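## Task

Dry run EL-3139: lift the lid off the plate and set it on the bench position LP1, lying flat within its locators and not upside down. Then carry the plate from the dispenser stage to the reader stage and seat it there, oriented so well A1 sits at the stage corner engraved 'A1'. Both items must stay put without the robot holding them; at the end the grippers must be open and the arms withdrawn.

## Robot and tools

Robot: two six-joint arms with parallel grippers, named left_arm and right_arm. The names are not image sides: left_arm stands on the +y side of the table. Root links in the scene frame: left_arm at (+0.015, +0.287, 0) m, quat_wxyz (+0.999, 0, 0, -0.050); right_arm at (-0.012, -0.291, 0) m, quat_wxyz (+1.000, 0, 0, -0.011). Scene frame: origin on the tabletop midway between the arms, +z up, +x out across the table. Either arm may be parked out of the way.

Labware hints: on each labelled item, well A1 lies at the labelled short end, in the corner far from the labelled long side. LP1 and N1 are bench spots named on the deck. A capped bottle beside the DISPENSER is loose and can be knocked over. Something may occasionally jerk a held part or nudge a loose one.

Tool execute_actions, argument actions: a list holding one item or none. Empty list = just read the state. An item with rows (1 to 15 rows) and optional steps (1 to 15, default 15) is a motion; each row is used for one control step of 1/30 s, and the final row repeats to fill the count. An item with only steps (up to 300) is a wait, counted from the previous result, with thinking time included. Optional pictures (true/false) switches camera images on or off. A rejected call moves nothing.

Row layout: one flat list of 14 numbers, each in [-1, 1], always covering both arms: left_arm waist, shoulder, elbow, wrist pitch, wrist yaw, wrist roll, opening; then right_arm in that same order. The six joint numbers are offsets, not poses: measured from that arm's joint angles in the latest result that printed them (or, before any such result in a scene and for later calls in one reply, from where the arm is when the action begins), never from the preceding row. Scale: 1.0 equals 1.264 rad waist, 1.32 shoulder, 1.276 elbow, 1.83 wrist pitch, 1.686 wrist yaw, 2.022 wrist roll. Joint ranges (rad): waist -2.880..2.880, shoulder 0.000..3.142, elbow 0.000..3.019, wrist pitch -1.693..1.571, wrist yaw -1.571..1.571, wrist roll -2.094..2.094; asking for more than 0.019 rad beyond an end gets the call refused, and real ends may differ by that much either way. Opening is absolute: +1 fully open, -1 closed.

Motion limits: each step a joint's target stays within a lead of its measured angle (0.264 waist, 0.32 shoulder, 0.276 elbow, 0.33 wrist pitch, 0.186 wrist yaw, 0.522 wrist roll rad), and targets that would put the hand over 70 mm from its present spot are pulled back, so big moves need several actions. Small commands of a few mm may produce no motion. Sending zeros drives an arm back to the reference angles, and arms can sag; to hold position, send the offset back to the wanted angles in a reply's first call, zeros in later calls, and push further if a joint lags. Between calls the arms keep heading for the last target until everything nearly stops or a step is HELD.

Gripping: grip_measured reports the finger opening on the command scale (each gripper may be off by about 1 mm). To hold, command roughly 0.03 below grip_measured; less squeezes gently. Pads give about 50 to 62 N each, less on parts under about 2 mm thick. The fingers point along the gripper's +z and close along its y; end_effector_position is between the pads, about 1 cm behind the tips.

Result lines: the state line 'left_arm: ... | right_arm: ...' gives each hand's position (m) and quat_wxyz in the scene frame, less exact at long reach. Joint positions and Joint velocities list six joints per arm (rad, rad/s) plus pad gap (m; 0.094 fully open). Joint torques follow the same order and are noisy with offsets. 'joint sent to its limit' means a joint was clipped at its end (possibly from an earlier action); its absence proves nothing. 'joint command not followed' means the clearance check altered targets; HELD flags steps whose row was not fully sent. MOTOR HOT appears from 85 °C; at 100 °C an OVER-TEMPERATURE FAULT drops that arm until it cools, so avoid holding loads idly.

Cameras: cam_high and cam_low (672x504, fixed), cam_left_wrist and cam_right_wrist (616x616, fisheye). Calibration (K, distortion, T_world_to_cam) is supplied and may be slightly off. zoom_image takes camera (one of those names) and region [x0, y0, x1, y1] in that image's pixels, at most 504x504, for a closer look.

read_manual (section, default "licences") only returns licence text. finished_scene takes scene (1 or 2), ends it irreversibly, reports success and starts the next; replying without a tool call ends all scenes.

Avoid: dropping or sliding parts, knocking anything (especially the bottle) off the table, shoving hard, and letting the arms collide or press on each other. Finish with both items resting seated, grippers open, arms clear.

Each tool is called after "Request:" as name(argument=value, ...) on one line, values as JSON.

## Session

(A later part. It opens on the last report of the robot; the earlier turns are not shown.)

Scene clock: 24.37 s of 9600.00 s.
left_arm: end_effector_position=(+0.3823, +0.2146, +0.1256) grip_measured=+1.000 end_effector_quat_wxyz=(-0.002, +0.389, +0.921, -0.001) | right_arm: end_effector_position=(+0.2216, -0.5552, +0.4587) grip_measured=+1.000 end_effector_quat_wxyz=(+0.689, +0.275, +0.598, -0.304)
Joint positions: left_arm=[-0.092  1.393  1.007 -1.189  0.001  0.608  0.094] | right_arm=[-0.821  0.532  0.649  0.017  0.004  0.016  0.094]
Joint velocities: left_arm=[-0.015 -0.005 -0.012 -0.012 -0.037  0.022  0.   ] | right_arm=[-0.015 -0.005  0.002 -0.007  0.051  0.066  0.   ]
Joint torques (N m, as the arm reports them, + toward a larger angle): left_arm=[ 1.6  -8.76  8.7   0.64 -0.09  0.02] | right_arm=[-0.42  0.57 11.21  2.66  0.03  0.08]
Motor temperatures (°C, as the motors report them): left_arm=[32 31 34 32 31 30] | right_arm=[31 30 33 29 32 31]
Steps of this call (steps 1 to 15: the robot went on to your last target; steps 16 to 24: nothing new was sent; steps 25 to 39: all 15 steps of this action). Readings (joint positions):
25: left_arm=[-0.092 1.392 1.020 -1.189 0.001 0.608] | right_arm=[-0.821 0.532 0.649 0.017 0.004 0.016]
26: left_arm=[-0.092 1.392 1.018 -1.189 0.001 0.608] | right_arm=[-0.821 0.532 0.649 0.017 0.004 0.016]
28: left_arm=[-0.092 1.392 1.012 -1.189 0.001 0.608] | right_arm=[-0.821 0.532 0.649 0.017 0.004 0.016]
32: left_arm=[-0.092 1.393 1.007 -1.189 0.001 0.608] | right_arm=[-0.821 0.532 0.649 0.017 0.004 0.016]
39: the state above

Request:
execute_actions(actions=[{"rows":[[0,0,0.003,0.016,0,0,1,0,0,0,0,0,0,1],[0,0,0.003,0.016,0,0,1,0,0,0,0,0,0,1],[0,0,0.003,0.016,0,0,1,0,0,0,0,0,0,1],[0,0,0.003,0.016,0,0,1,0,0,0,0,0,0,1],[0,0,0.003,0.016,0,0,1,0,0,0,0,0,0,1],[0,0,0.003,0.016,0,0,1,0,0,0,0,0,0,1],[0,0,0.003,0.016,0,0,0.9,0,0,0,0,0,0,1],[0,0,0.003,0.016,0,0,0.85,0,0,0,0,0,0,1],[0,0,0.003,0.016,0,0,0.82,0,0,0,0,0,0,1],[0,0,0.003,0.016,0,0,0.77,0,0,0,0,0,0,1]]}])

Request:
zoom_image(camera="cam_low", region=[205,240,275,285])

Scene clock: 26.07 s of 9600.00 s.
left_arm: end_effector_position=(+0.3854, +0.2140, +0.1256) grip_measured=+0.792 end_effector_quat_wxyz=(+0.004, +0.389, +0.921, +0.001) | right_arm: end_effector_position=(+0.2216, -0.5552, +0.4587) grip_measured=+1.000 end_effector_quat_wxyz=(+0.689, +0.275, +0.598, -0.304)
Joint positions: left_arm=[-0.092  1.393  1.007 -1.177  0.     0.608  0.084] | right_arm=[-0.821  0.532  0.649  0.017  0.004  0.016  0.094]
Joint velocities: left_arm=[-0.005 -0.005 -0.002 -0.027 -0.022 -0.007  0.   ] | right_arm=[ 0.005 -0.015 -0.002 -0.012 -0.022 -0.007  0.   ]
Joint torques (N m, as the arm reports them, + toward a larger angle): left_arm=[  0.97 -10.73   9.21   0.78  -0.13   0.03] | right_arm=[-0.36  0.53 11.21  2.65  0.03  0.08]
Motor temperatures (°C, as the motors report them): left_arm=[32 31 34 32 31 30] | right_arm=[31 30 34 29 32 31]
Steps of this call (steps 1 to 15: the robot went on to your last target; steps 16 to 36: nothing new was sent; steps 37 to 51: all 15 steps of this action). Readings (joint positions):
37: left_arm=[-0.092 1.393 1.007 -1.187 0.001 0.608] | right_arm=[-0.821 0.532 0.649 0.017 0.004 0.016]
38: left_arm=[-0.092 1.393 1.007 -1.184 0.001 0.608] | right_arm=[-0.821 0.532 0.649 0.017 0.004 0.016]
40: left_arm=[-0.092 1.393 1.007 -1.179 0.001 0.608] | right_arm=[-0.821 0.532 0.649 0.017 0.004 0.016]
44: left_arm=[-0.092 1.393 1.007 -1.177 0.001 0.608] | right_arm=[-0.821 0.532 0.649 0.017 0.004 0.016]
51: the state above
camera_calibration (this result's frames):
cam_left_wrist: T_world_to_cam=[[-0.718188, -0.695748, -0.0118569, 0.428892], [-0.568363, 0.576694, 0.586845, 0.0293722], [-0.401458, 0.428204, -0.809612, 0.293466], [0, 0, 0, 1]] pos_world=[0.442534, 0.155798, 0.225442]
cam_right_wrist: T_world_to_cam=[[-0.737507, -0.675254, -0.0108006, -0.206537], [-0.315307, 0.358431, -0.878697, 0.676791], [0.597215, -0.644639, -0.477257, -0.144093], [0, 0, 0, 1]] pos_world=[0.147129, -0.474936, 0.523694]

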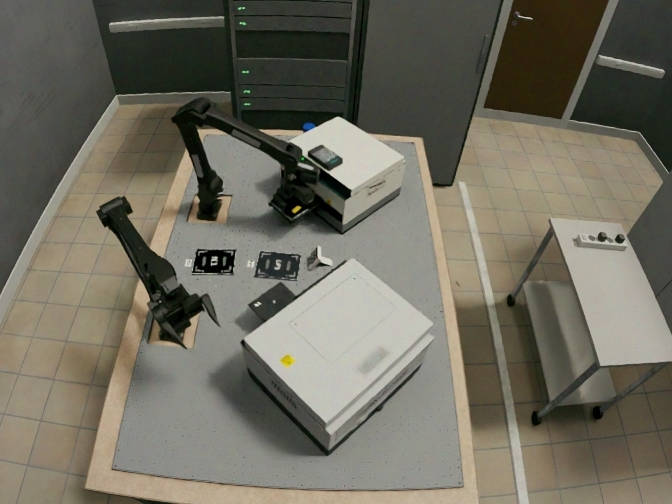

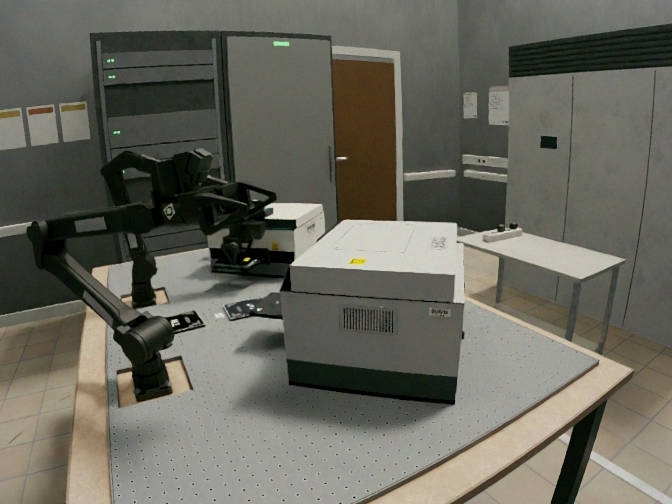

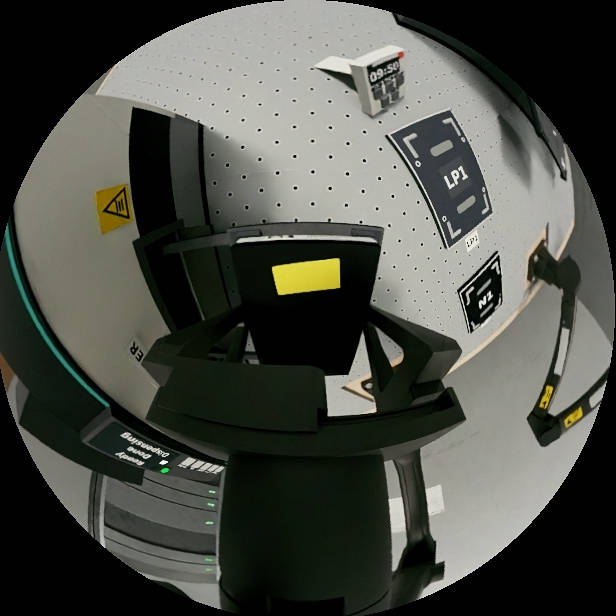

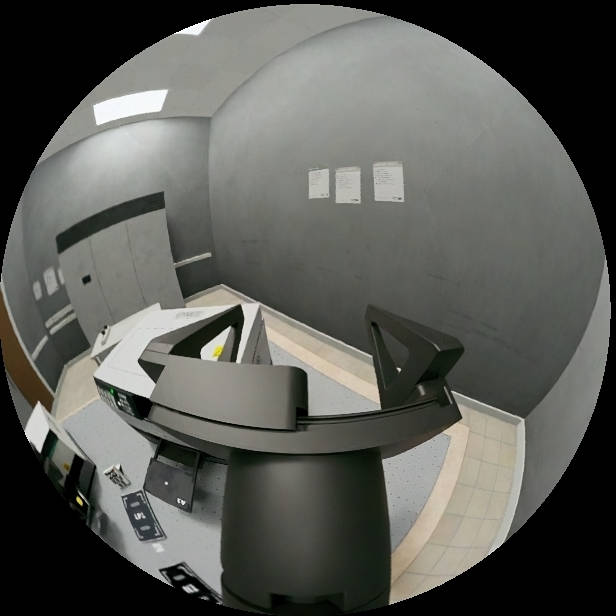

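Region (205, 240, 275, 285) of cam_low's 672x504 image, scaled by 7.200, with more detail than that image has; it fills the top 324 rows of this view, and the rest is white.

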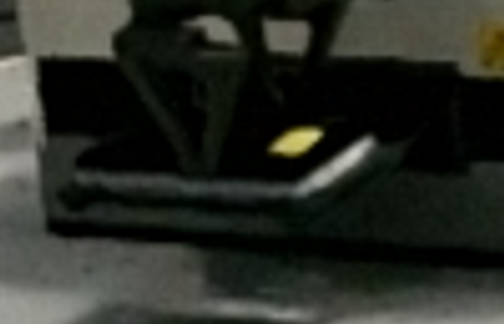

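Request:
execute_actions(actions=[{"rows":[[0,0,0.02,0,0,0,0.76,0,0,0,0,0,0,1],[0,-0.004,0.028,-0.01,0,0,0.76,0,0,0,0,0,0,1],[0,-0.007,0.035,-0.018,0,0,0.76,0,0,0,0,0,0,1],[0,-0.01,0.042,-0.026,0,0,0.76,0,0,0,0,0,0,1],[0,-0.013,0.049,-0.034,0,0,0.76,0,0,0,0,0,0,1],[0,-0.016,0.056,-0.042,0,0,0.76,0,0,0,0,0,0,1],[0,-0.02,0.063,-0.05,0,0,0.76,0,0,0,0,0,0,1],[0,-0.023,0.07,-0.058,0,0,0.76,0,0,0,0,0,0,1],[0,-0.027,0.078,-0.066,0,0,0.76,0,0,0,0,0,0,1],[0,-0.031,0.087,-0.076,0,0,0.76,0,0,0,0,0,0,1]]}])

Scene clock: 27.67 s of 9600.00 s.
left_arm: end_effector_position=(+0.3786, +0.2155, +0.1558) grip_measured=+0.792 end_effector_quat_wxyz=(-0.014, +0.389, +0.921, -0.003) | right_arm: end_effector_position=(+0.2216, -0.5552, +0.4587) grip_measured=+1.000 end_effector_quat_wxyz=(+0.689, +0.275, +0.598, -0.304)
Joint positions: left_arm=[-0.092  1.37   1.068 -1.296 -0.     0.608  0.084] | right_arm=[-0.821  0.532  0.649  0.017  0.004  0.016  0.094]
Joint velocities: left_arm=[-0.015 -0.093  0.002 -0.051 -0.037  0.022 -0.001] | right_arm=[-0.005 -0.015 -0.002  0.002  0.007 -0.007  0.   ]
Joint torques (N m, as the arm reports them, + toward a larger angle): left_arm=[  1.51 -11.18  13.35  -0.18  -0.1    0.07] | right_arm=[-0.4   0.54 11.21  2.65  0.03  0.08]
Motor temperatures (°C, as the motors report them): left_arm=[32 31 34 32 31 30] | right_arm=[31 30 34 29 32 31]
Steps of this call (steps 1 to 15: the robot went on to your last target; steps 16 to 33: nothing new was sent; steps 34 to 48: all 15 steps of this action). Readings (joint positions):
34: left_arm=[-0.092 1.393 1.007 -1.177 0.000 0.608] | right_arm=[-0.821 0.532 0.649 0.017 0.004 0.016]
35: left_arm=[-0.092 1.393 1.007 -1.177 0.000 0.608] | right_arm=[-0.821 0.532 0.649 0.017 0.004 0.016]
37: left_arm=[-0.092 1.393 1.008 -1.184 -0.000 0.608] | right_arm=[-0.821 0.532 0.649 0.017 0.004 0.016]
41: left_arm=[-0.092 1.393 1.032 -1.225 -0.000 0.608] | right_arm=[-0.821 0.532 0.649 0.017 0.004 0.016]
48: the state above
camera_calibration (this result's frames):
cam_left_wrist: T_world_to_cam=[[-0.718261, -0.695728, 0.00803499, 0.4223], [-0.547367, 0.572148, 0.610767, -0.00373115], [-0.429524, 0.434292, -0.79177, 0.321061], [0, 0, 0, 1]] pos_world=[0.439183, 0.156507, 0.253092]
cam_right_wrist: T_world_to_cam=[[-0.737507, -0.675254, -0.0108006, -0.206537], [-0.315307, 0.358431, -0.878697, 0.676791], [0.597215, -0.644639, -0.477257, -0.144093], [0, 0, 0, 1]] pos_world=[0.147129, -0.474936, 0.523694]

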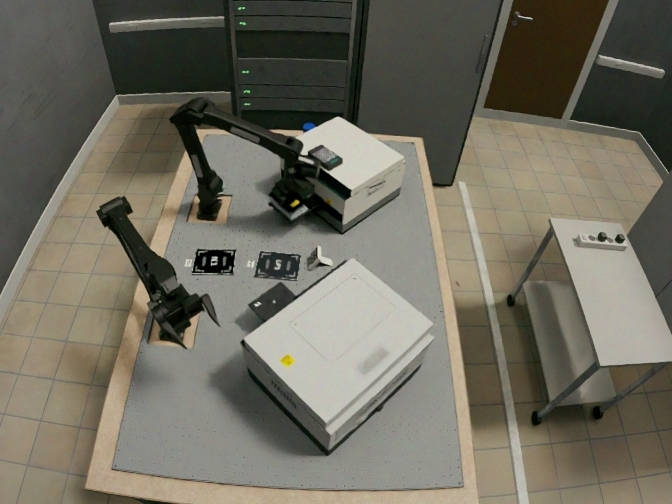

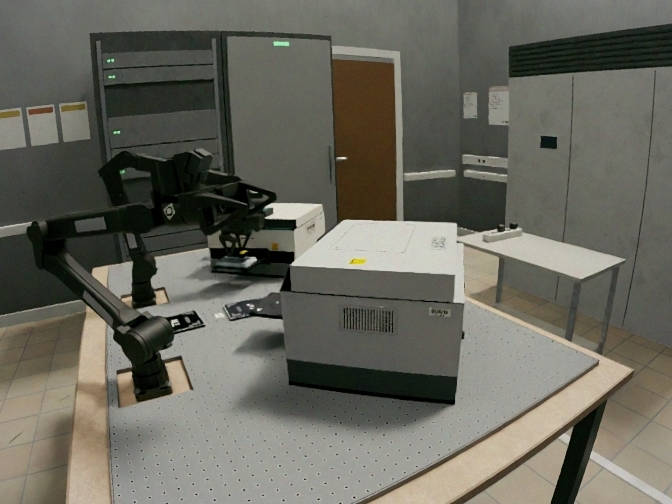

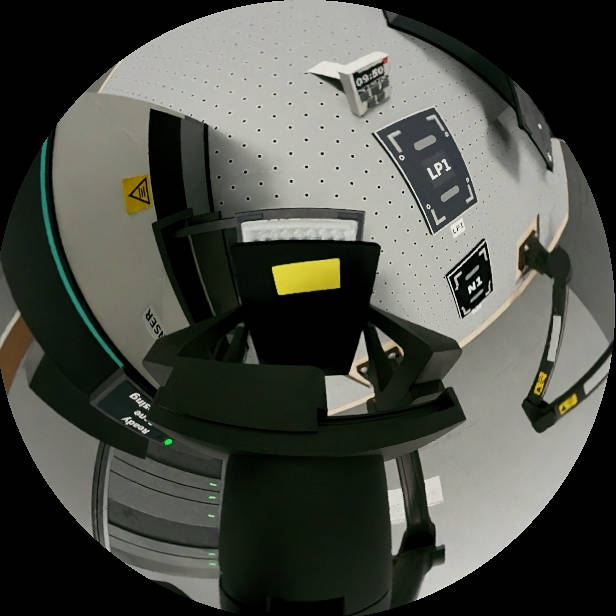

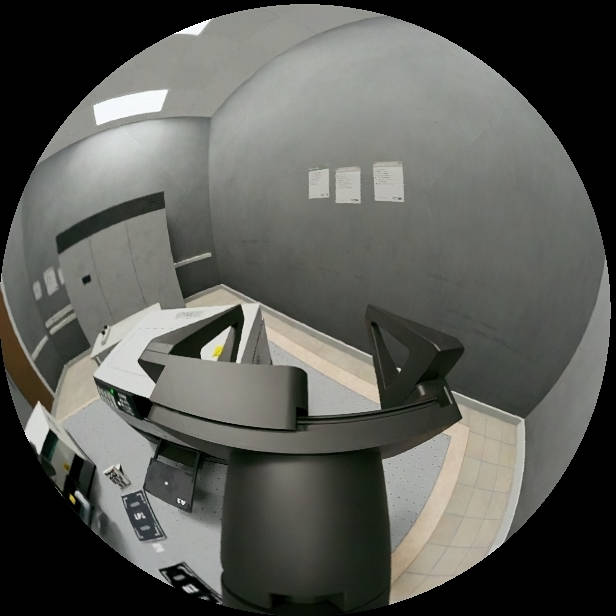

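Request:
execute_actions(actions=[{"rows":[[-0.05,0,0.05,0,0,0,0.76,0,0,0,0,0,0,1],[-0.1,0.02,0.07,0,0,0,0.76,0,0,0,0,0,0,1],[-0.15,0.04,0.09,0,0,-0.05,0.76,0,0,0,0,0,0,1],[-0.2,0.06,0.11,0,0,-0.1,0.76,0,0,0,0,0,0,1],[-0.25,0.08,0.13,0,0,-0.16,0.76,0,0,0,0,0,0,1],[-0.3,0.1,0.15,0.01,0,-0.22,0.76,0,0,0,0,0,0,1],[-0.34,0.12,0.17,0.01,0,-0.28,0.76,0,0,0,0,0,0,1],[-0.38,0.14,0.19,0.01,0,-0.34,0.76,0,0,0,0,0,0,1],[-0.41,0.16,0.21,0.01,0,-0.4,0.76,0,0,0,0,0,0,1],[-0.44,0.17,0.22,0.01,0,-0.46,0.76,0,0,0,0,0,0,1],[-0.467,0.184,0.23,0.01,0,-0.52,0.76,0,0,0,0,0,0,1],[-0.467,0.184,0.23,0.01,0,-0.58,0.76,0,0,0,0,0,0,1],[-0.467,0.184,0.23,0.01,0,-0.64,0.76,0,0,0,0,0,0,1]]}], pictures=false)

Request:
execute_actions(actions=[{"steps":20}])

Scene clock: 31.07 s of 9600.00 s.
left_arm: end_effector_position=(+0.3484, -0.0195, +0.1499) grip_measured=+0.792 end_effector_quat_wxyz=(-0.011, +0.332, +0.943, +0.005) | right_arm: end_effector_position=(+0.2216, -0.5552, +0.4587) grip_measured=+1.000 end_effector_quat_wxyz=(+0.689, +0.275, +0.598, -0.304)
Joint positions: left_arm=[-0.642  1.582  1.282 -1.295 -0.001 -0.065  0.084] | right_arm=[-0.821  0.532  0.649  0.017  0.004  0.016  0.094]
Joint velocities: left_arm=[-1.06   0.591  0.569  0.125  0.11  -2.777  0.001] | right_arm=[ 0.005 -0.005  0.017  0.002  0.051  0.037  0.   ]
Joint torques (N m, as the arm reports them, + toward a larger angle): left_arm=[  3.52 -13.39  12.89   0.51  -0.31  -0.02] | right_arm=[-0.38  0.55 11.21  2.65  0.03  0.08]
Motor temperatures (°C, as the motors report them): left_arm=[32 31 34 32 31 30] | right_arm=[31 30 34 29 32 31]
Steps of this call (steps 1 to 15: the robot went on to your last target; steps 16 to 87: nothing new was sent; steps 88 to 102: all 15 steps of this action). Readings (joint positions):
88: left_arm=[-0.095 1.367 1.068 -1.301 -0.001 0.608] | right_arm=[-0.821 0.532 0.649 0.017 0.004 0.016]
89: left_arm=[-0.106 1.368 1.071 -1.301 -0.003 0.608] | right_arm=[-0.821 0.532 0.649 0.017 0.004 0.016]
91: left_arm=[-0.161 1.380 1.089 -1.301 -0.004 0.574] | right_arm=[-0.821 0.532 0.649 0.017 0.004 0.016]
95: left_arm=[-0.340 1.437 1.151 -1.301 -0.004 0.408] | right_arm=[-0.821 0.532 0.649 0.017 0.004 0.016]
102: the state above

Scene clock: 31.73 s of 9600.00 s.
left_arm: end_effector_position=(+0.3425, -0.0454, +0.1458) grip_measured=+0.792 end_effector_quat_wxyz=(-0.007, +0.061, +0.998, +0.006) | right_arm: end_effector_position=(+0.2216, -0.5552, +0.4587) grip_measured=+1.000 end_effector_quat_wxyz=(+0.689, +0.275, +0.598, -0.304)
Joint positions: left_arm=[-0.691  1.615  1.312 -1.286  0.001 -0.669  0.084] | right_arm=[-0.821  0.532  0.649  0.017  0.004  0.016  0.094]
Joint velocities: left_arm=[-0.005  0.005 -0.007  0.017 -0.007  0.007 -0.   ] | right_arm=[ 0.005  0.015 -0.012  0.002 -0.022 -0.007  0.   ]
Joint torques (N m, as the arm reports them, + toward a larger angle): left_arm=[  2.55 -13.54  13.     0.58  -0.27  -0.08] | right_arm=[-0.41  0.56 11.22  2.65  0.03  0.08]
Motor temperatures (°C, as the motors report them): left_arm=[32 31 35 32 31 30] | right_arm=[31 30 34 29 32 31]
Steps of this call (steps 1 to 20: the robot went on to your last target). Readings (joint positions):
1: left_arm=[-0.673 1.598 1.298 -1.291 0.001 -0.161] | right_arm=[-0.821 0.532 0.649 0.017 0.004 0.016]
2: left_arm=[-0.696 1.609 1.308 -1.287 0.002 -0.257] | right_arm=[-0.821 0.532 0.649 0.017 0.004 0.016]
4: left_arm=[-0.716 1.615 1.311 -1.286 0.003 -0.408] | right_arm=[-0.821 0.532 0.649 0.017 0.004 0.016]
8: left_arm=[-0.704 1.615 1.312 -1.286 0.002 -0.567] | right_arm=[-0.821 0.532 0.649 0.017 0.004 0.016]
20: the state above
camera_calibration (this result's frames):
cam_left_wrist: T_world_to_cam=[[-0.122923, -0.992252, -0.0180773, 0.00137879], [-0.79169, 0.0870608, 0.604687, 0.194437], [-0.598428, 0.0886418, -0.796258, 0.453784], [0, 0, 0, 1]] pos_world=[0.42566, -0.0557839, 0.243781]
cam_right_wrist: T_world_to_cam=[[-0.737507, -0.675254, -0.0108006, -0.206537], [-0.315307, 0.358431, -0.878697, 0.676791], [0.597215, -0.644639, -0.477257, -0.144093], [0, 0, 0, 1]] pos_world=[0.147129, -0.474936, 0.523694]

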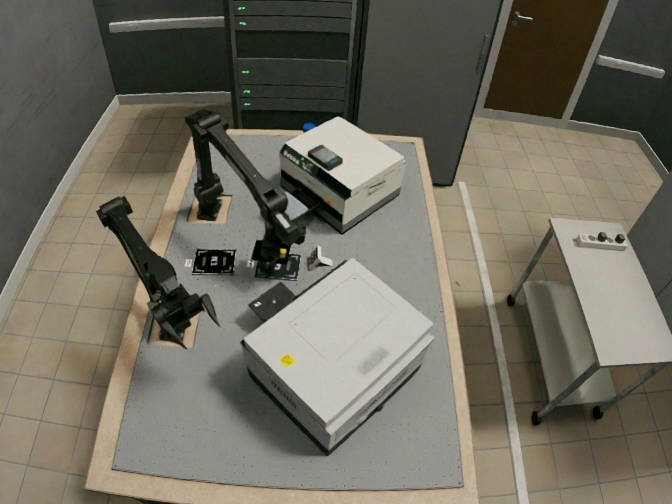

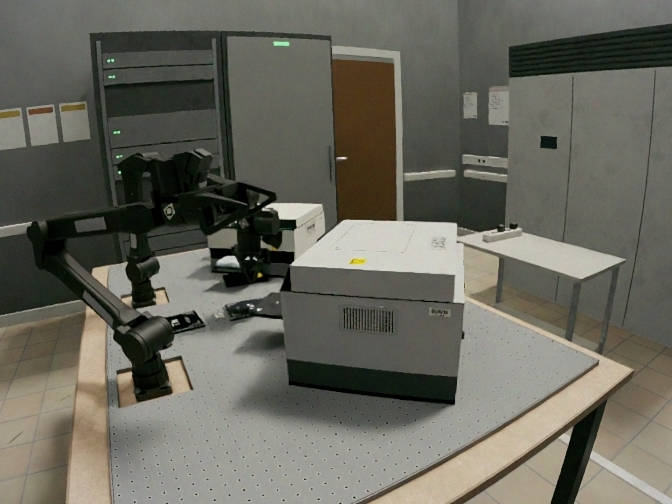

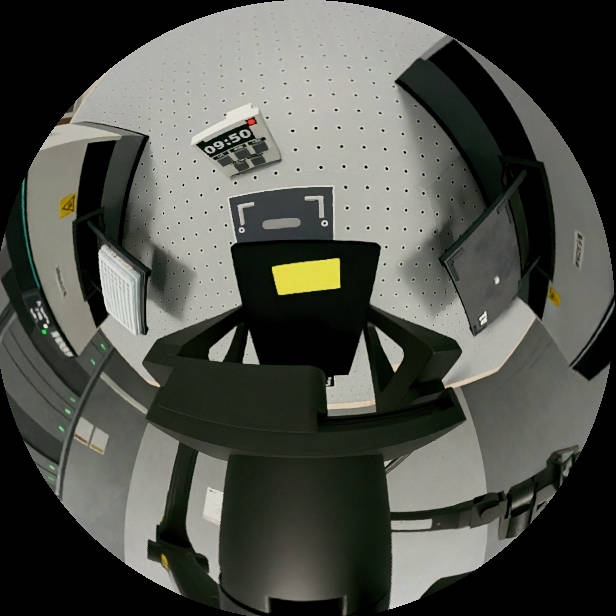

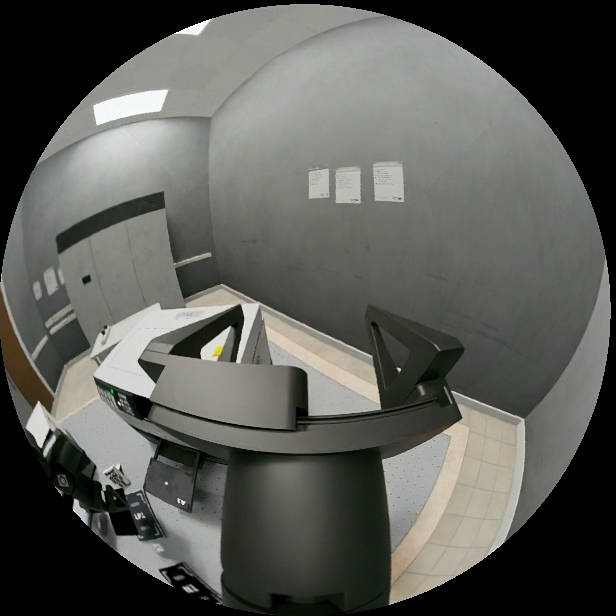

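Request:
execute_actions(actions=[{"rows":[[0.02,0.01,-0.02,0.03,0,0.01,0.76,0,0,0,0,0,0,1],[0.03,0.015,-0.03,0.045,0,0.02,0.76,0,0,0,0,0,0,1],[0.04,0.02,-0.045,0.06,0,0.03,0.76,0,0,0,0,0,0,1],[0.05,0.027,-0.06,0.075,0,0.03,0.76,0,0,0,0,0,0,1],[0.06,0.034,-0.075,0.09,0,0.03,0.76,0,0,0,0,0,0,1],[0.063,0.04,-0.09,0.105,0,0.033,0.76,0,0,0,0,0,0,1],[0.063,0.046,-0.1,0.12,0,0.033,0.76,0,0,0,0,0,0,1],[0.063,0.05,-0.11,0.127,0,0.033,0.76,0,0,0,0,0,0,1]]}])

Request:
zoom_image(camera="cam_left_wrist", region=[190,170,420,390])

Scene clock: 34.10 s of 9600.00 s.
left_arm: end_effector_position=(+0.3622, -0.0124, +0.0633) grip_measured=+0.792 end_effector_quat_wxyz=(-0.009, +0.047, +0.999, +0.006) | right_arm: end_effector_position=(+0.2216, -0.5552, +0.4587) grip_measured=+1.000 end_effector_quat_wxyz=(+0.689, +0.275, +0.598, -0.304)
Joint positions: left_arm=[-0.609  1.685  1.165 -1.073  0.001 -0.616  0.084] | right_arm=[-0.821  0.532  0.649  0.017  0.004  0.016  0.094]
Joint velocities: left_arm=[-0.015 -0.015 -0.007  0.022  0.007  0.007 -0.001] | right_arm=[-0.015 -0.005  0.002 -0.007 -0.066 -0.007  0.   ]
Joint torques (N m, as the arm reports them, + toward a larger angle): left_arm=[  2.05 -14.02   8.89   1.23  -0.17   0.17] | right_arm=[-0.38  0.55 11.22  2.65  0.04  0.08]
Motor temperatures (°C, as the motors report them): left_arm=[32 31 35 32 31 30] | right_arm=[31 30 34 29 32 31]
Steps of this call (steps 1 to 30: the robot went on to your last target; steps 31 to 56: nothing new was sent; steps 57 to 71: all 15 steps of this action). Readings (joint positions):
57: left_arm=[-0.690 1.615 1.309 -1.280 0.001 -0.674] | right_arm=[-0.821 0.532 0.649 0.017 0.004 0.016]
58: left_arm=[-0.688 1.615 1.303 -1.262 0.001 -0.668] | right_arm=[-0.821 0.532 0.649 0.017 0.004 0.016]
60: left_arm=[-0.678 1.616 1.279 -1.213 0.001 -0.651] | right_arm=[-0.821 0.532 0.649 0.017 0.004 0.016]
64: left_arm=[-0.633 1.634 1.208 -1.111 0.001 -0.629] | right_arm=[-0.821 0.532 0.649 0.017 0.004 0.016]
71: the state above
camera_calibration (this result's frames):
cam_left_wrist: T_world_to_cam=[[-0.0949225, -0.995295, -0.0194493, 0.0249766], [-0.791708, 0.0636334, 0.607576, 0.25653], [-0.60348, 0.0730708, -0.794023, 0.398457], [0, 0, 0, 1]] pos_world=[0.445929, -0.0205804, 0.161008]
cam_right_wrist: T_world_to_cam=[[-0.737507, -0.675254, -0.0108006, -0.206537], [-0.315307, 0.358431, -0.878697, 0.676791], [0.597215, -0.644639, -0.477257, -0.144093], [0, 0, 0, 1]] pos_world=[0.147129, -0.474936, 0.523694]

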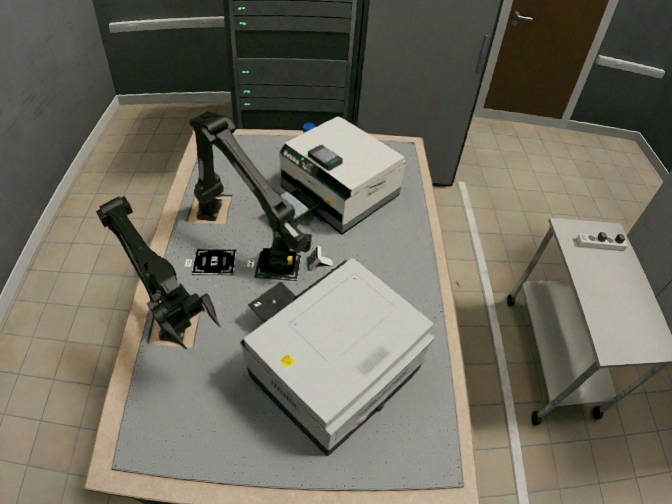

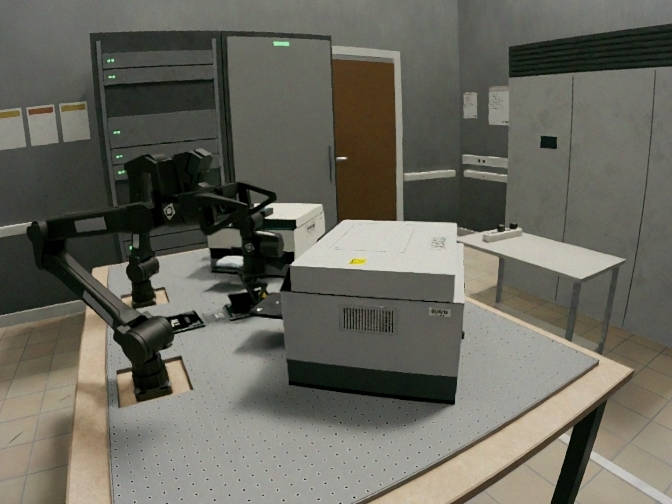

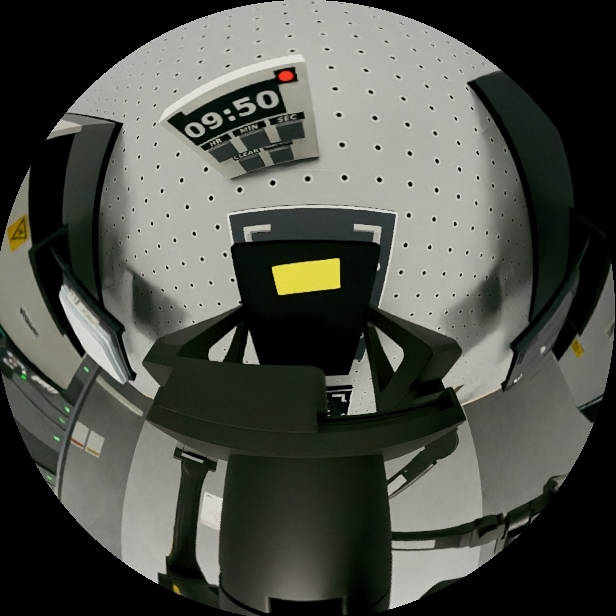

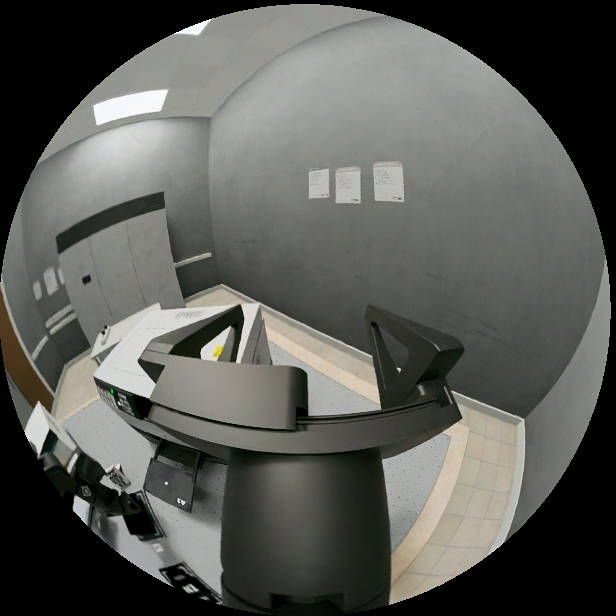

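Region (190, 170, 420, 390) of cam_left_wrist's 616x616 image, scaled by 2.191, with more detail than that image has; it fills the top 482 rows of this view, and the rest is white.

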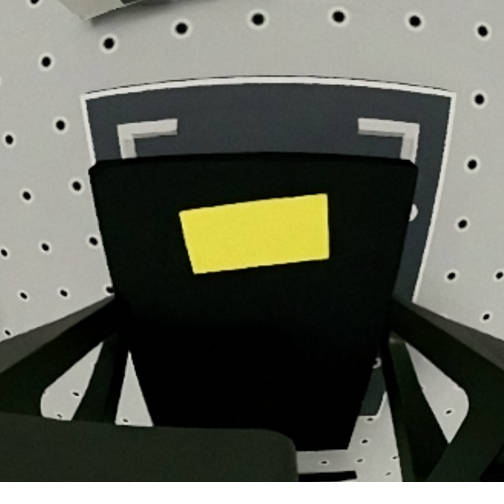

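Request:
execute_actions(actions=[{"rows":[[-0.008,0,0.008,0.019,0,0.005,0.76,0,0,0,0,0,0,1]]}])

Request:
zoom_image(camera="cam_left_wrist", region=[190,170,420,390])

Request:
zoom_image(camera="cam_high", region=[240,235,320,295])

Scene clock: 36.53 s of 9600.00 s.
left_arm: end_effector_position=(+0.3657, -0.0154, +0.0633) grip_measured=+0.792 end_effector_quat_wxyz=(-0.002, +0.048, +0.999, +0.001) | right_arm: end_effector_position=(+0.2216, -0.5552, +0.4587) grip_measured=+1.000 end_effector_quat_wxyz=(+0.689, +0.275, +0.598, -0.304)
Joint positions: left_arm=[-0.609  1.685  1.165 -1.054  0.001 -0.613  0.084] | right_arm=[-0.821  0.532  0.649  0.017  0.004  0.016  0.094]
Joint velocities: left_arm=[-0.005 -0.005  0.022 -0.002 -0.007 -0.051 -0.001] | right_arm=[ 0.005 -0.005  0.012 -0.002  0.022 -0.051  0.   ]
Joint torques (N m, as the arm reports them, + toward a larger angle): left_arm=[  1.58 -13.92   9.01   0.91  -0.21   0.08] | right_arm=[-0.41  0.53 11.21  2.65  0.03  0.08]
Motor temperatures (°C, as the motors report them): left_arm=[32 31 35 32 31 30] | right_arm=[31 30 34 29 32 31]
Steps of this call (steps 1 to 15: the robot went on to your last target; steps 16 to 58: nothing new was sent; steps 59 to 73: all 15 steps of this action). Readings (joint positions):
59: left_arm=[-0.609 1.685 1.165 -1.067 0.001 -0.613] | right_arm=[-0.821 0.532 0.649 0.017 0.004 0.016]
60: left_arm=[-0.609 1.685 1.165 -1.063 0.001 -0.613] | right_arm=[-0.821 0.532 0.649 0.017 0.004 0.016]
62: left_arm=[-0.609 1.685 1.165 -1.056 0.001 -0.613] | right_arm=[-0.821 0.532 0.649 0.017 0.004 0.016]
66: left_arm=[-0.609 1.685 1.165 -1.055 0.001 -0.613] | right_arm=[-0.821 0.532 0.649 0.017 0.004 0.016]
73: the state above
camera_calibration (this result's frames):
cam_left_wrist: T_world_to_cam=[[-0.0981402, -0.995135, -0.00866074, 0.0228232], [-0.799988, 0.0737124, 0.595471, 0.263468], [-0.591936, 0.0653681, -0.80333, 0.396979], [0, 0, 0, 1]] pos_world=[0.447997, -0.0226585, 0.162215]
cam_right_wrist: T_world_to_cam=[[-0.737507, -0.675254, -0.0108006, -0.206537], [-0.315307, 0.358431, -0.878697, 0.676791], [0.597215, -0.644639, -0.477257, -0.144093], [0, 0, 0, 1]] pos_world=[0.147129, -0.474936, 0.523694]

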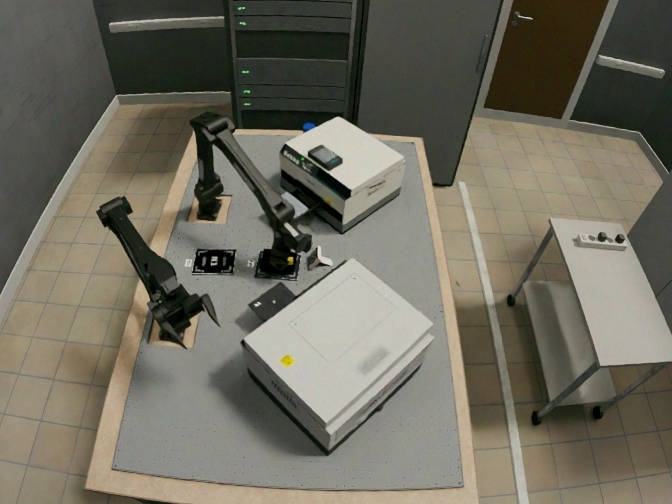

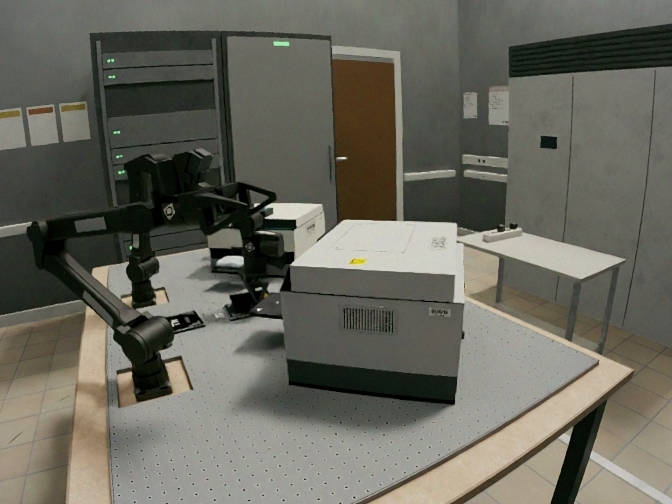

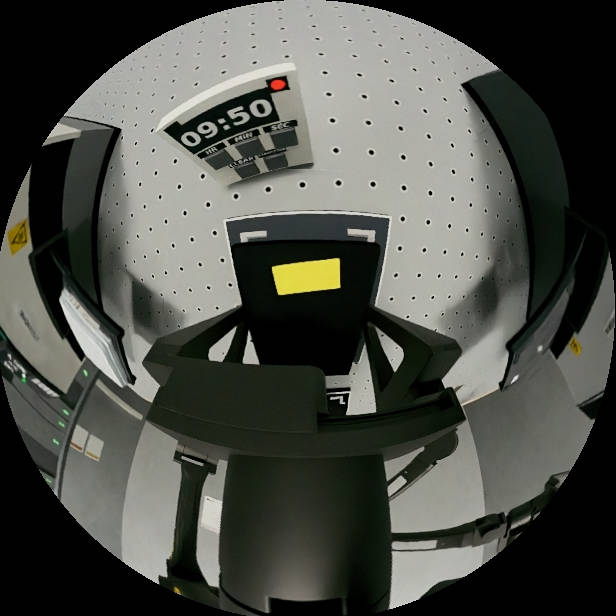

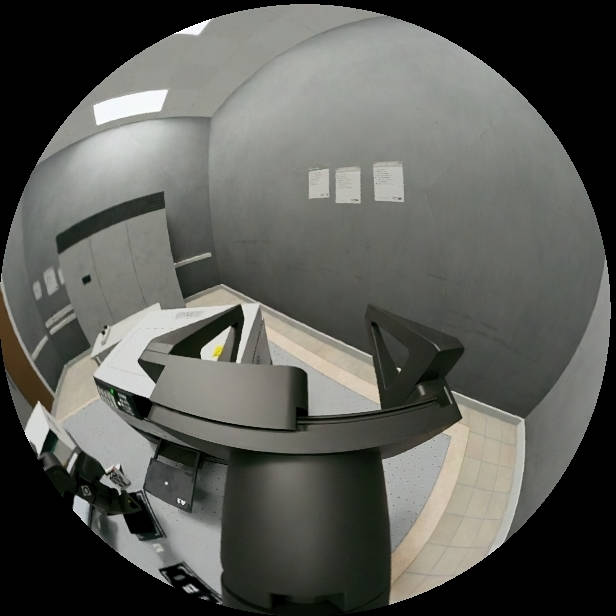

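Region (190, 170, 420, 390) of cam_left_wrist's 616x616 image, scaled by 2.191, with more detail than that image has; it fills the top 482 rows of this view, and the rest is white.

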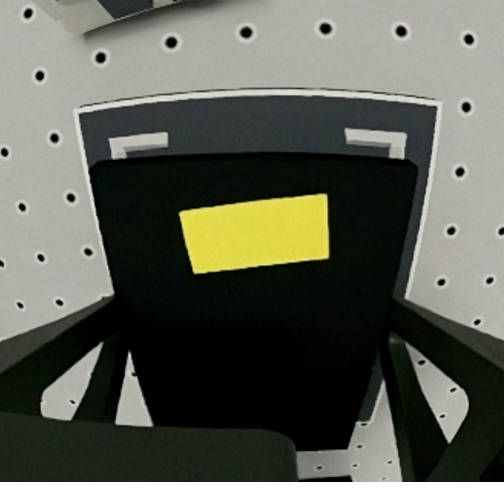

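Region (240, 235, 320, 295) of cam_high's 672x504 image, scaled by 6.300, with more detail than that image has; it fills the top 378 rows of this view, and the rest is white.

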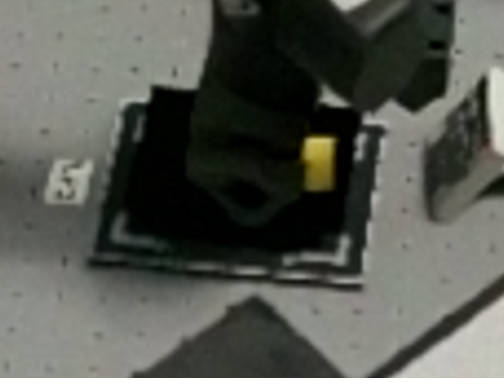

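Request:
execute_actions(actions=[{"rows":[[-0.013,0.017,0.008,0.012,0,-0.012,0.76,0,0,0,0,0,0,1]]}])

Request:
zoom_image(camera="cam_left_wrist", region=[190,170,420,390])

Request:
zoom_image(camera="cam_high", region=[240,235,320,295])

Scene clock: 38.07 s of 9600.00 s.
left_arm: end_effector_position=(+0.3661, -0.0169, +0.0624) grip_measured=+0.792 end_effector_quat_wxyz=(-0.000, +0.042, +0.999, -0.001) | right_arm: end_effector_position=(+0.2216, -0.5552, +0.4587) grip_measured=+1.000 end_effector_quat_wxyz=(+0.689, +0.275, +0.598, -0.304)
Joint positions: left_arm=[-0.611  1.687  1.165 -1.048  0.001 -0.626  0.084] | right_arm=[-0.821  0.532  0.649  0.017  0.004  0.016  0.094]
Joint velocities: left_arm=[-0.005  0.005 -0.017 -0.002  0.037 -0.037  0.001] | right_arm=[-0.005  0.005  0.007  0.017 -0.139  0.037  0.   ]
Joint torques (N m, as the arm reports them, + toward a larger angle): left_arm=[  0.93 -12.41   9.25   0.99  -0.18  -0.12] | right_arm=[-0.39  0.56 11.22  2.65  0.03  0.08]
Motor temperatures (°C, as the motors report them): left_arm=[32 31 35 32 31 30] | right_arm=[31 30 34 29 32 31]
Steps of this call (steps 1 to 15: the robot went on to your last target; steps 16 to 31: nothing new was sent; steps 32 to 46: all 15 steps of this action). Readings (joint positions):
32: left_arm=[-0.609 1.685 1.165 -1.053 0.001 -0.614] | right_arm=[-0.821 0.532 0.649 0.017 0.004 0.016]
33: left_arm=[-0.610 1.685 1.165 -1.052 0.001 -0.617] | right_arm=[-0.821 0.532 0.649 0.017 0.004 0.016]
35: left_arm=[-0.610 1.686 1.165 -1.049 0.001 -0.620] | right_arm=[-0.821 0.532 0.649 0.017 0.004 0.016]
39: left_arm=[-0.611 1.687 1.165 -1.048 0.001 -0.624] | right_arm=[-0.821 0.532 0.649 0.017 0.004 0.016]
46: the state above
camera_calibration (this result's frames):
cam_left_wrist: T_world_to_cam=[[-0.0863434, -0.996244, -0.00647989, 0.0168856], [-0.802532, 0.0656977, 0.59298, 0.265347], [-0.590327, 0.0564002, -0.805191, 0.396005], [0, 0, 0, 1]] pos_world=[0.44818, -0.0229453, 0.161623]
cam_right_wrist: T_world_to_cam=[[-0.737507, -0.675254, -0.0108006, -0.206537], [-0.315307, 0.358431, -0.878697, 0.676791], [0.597215, -0.644639, -0.477257, -0.144093], [0, 0, 0, 1]] pos_world=[0.147129, -0.474936, 0.523694]

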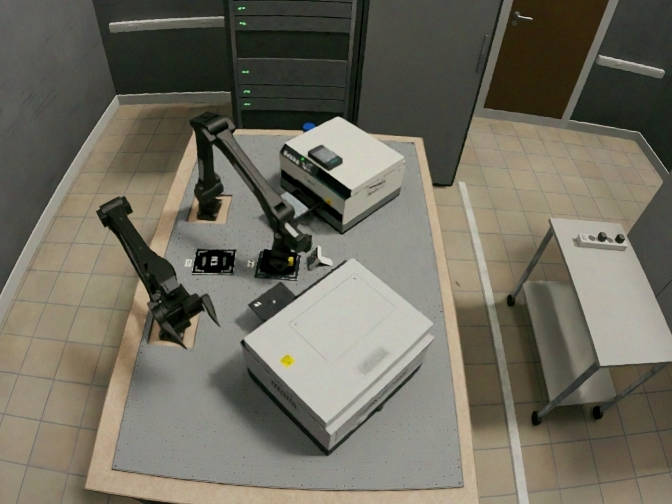

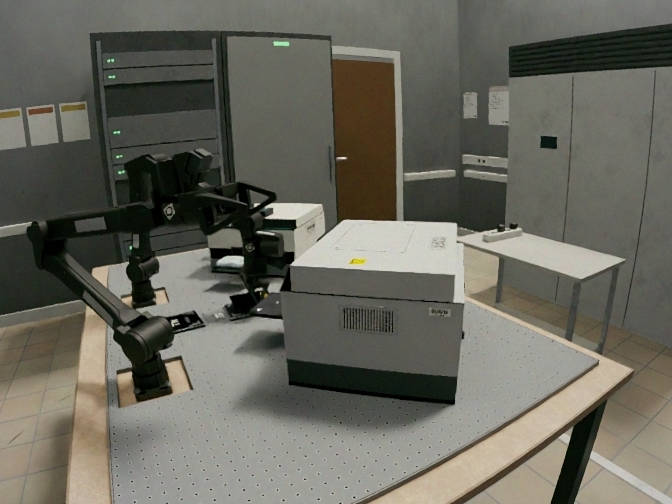

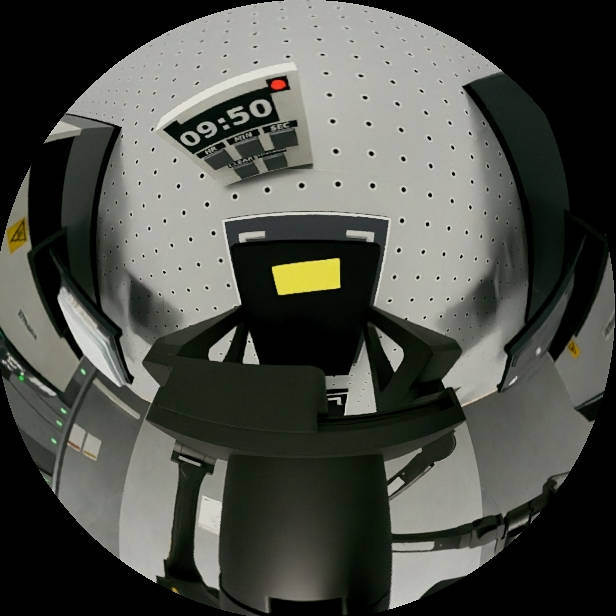

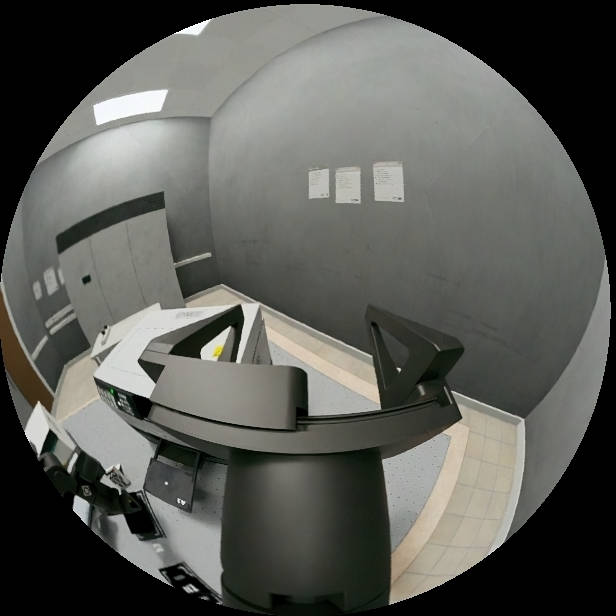

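Region (190, 170, 420, 390) of cam_left_wrist's 616x616 image, scaled by 2.191, with more detail than that image has; it fills the top 482 rows of this view, and the rest is white.

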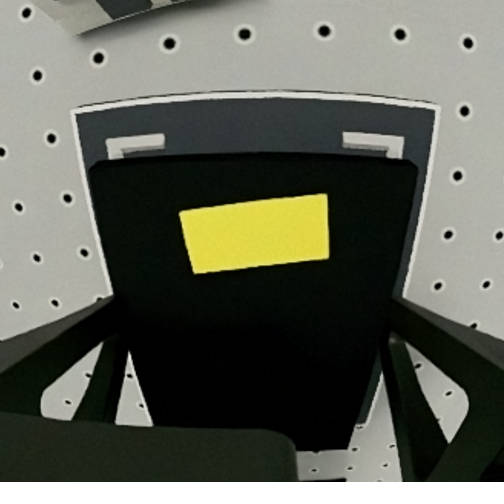

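Region (240, 235, 320, 295) of cam_high's 672x504 image, scaled by 6.300, with more detail than that image has; it fills the top 378 rows of this view, and the rest is white.

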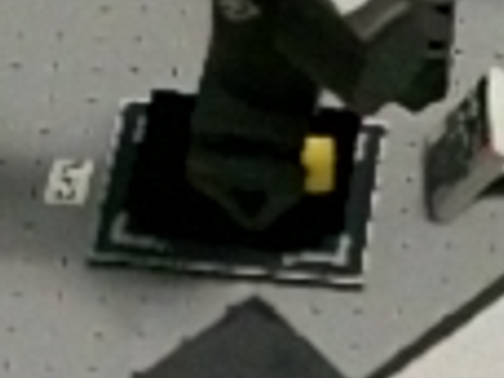

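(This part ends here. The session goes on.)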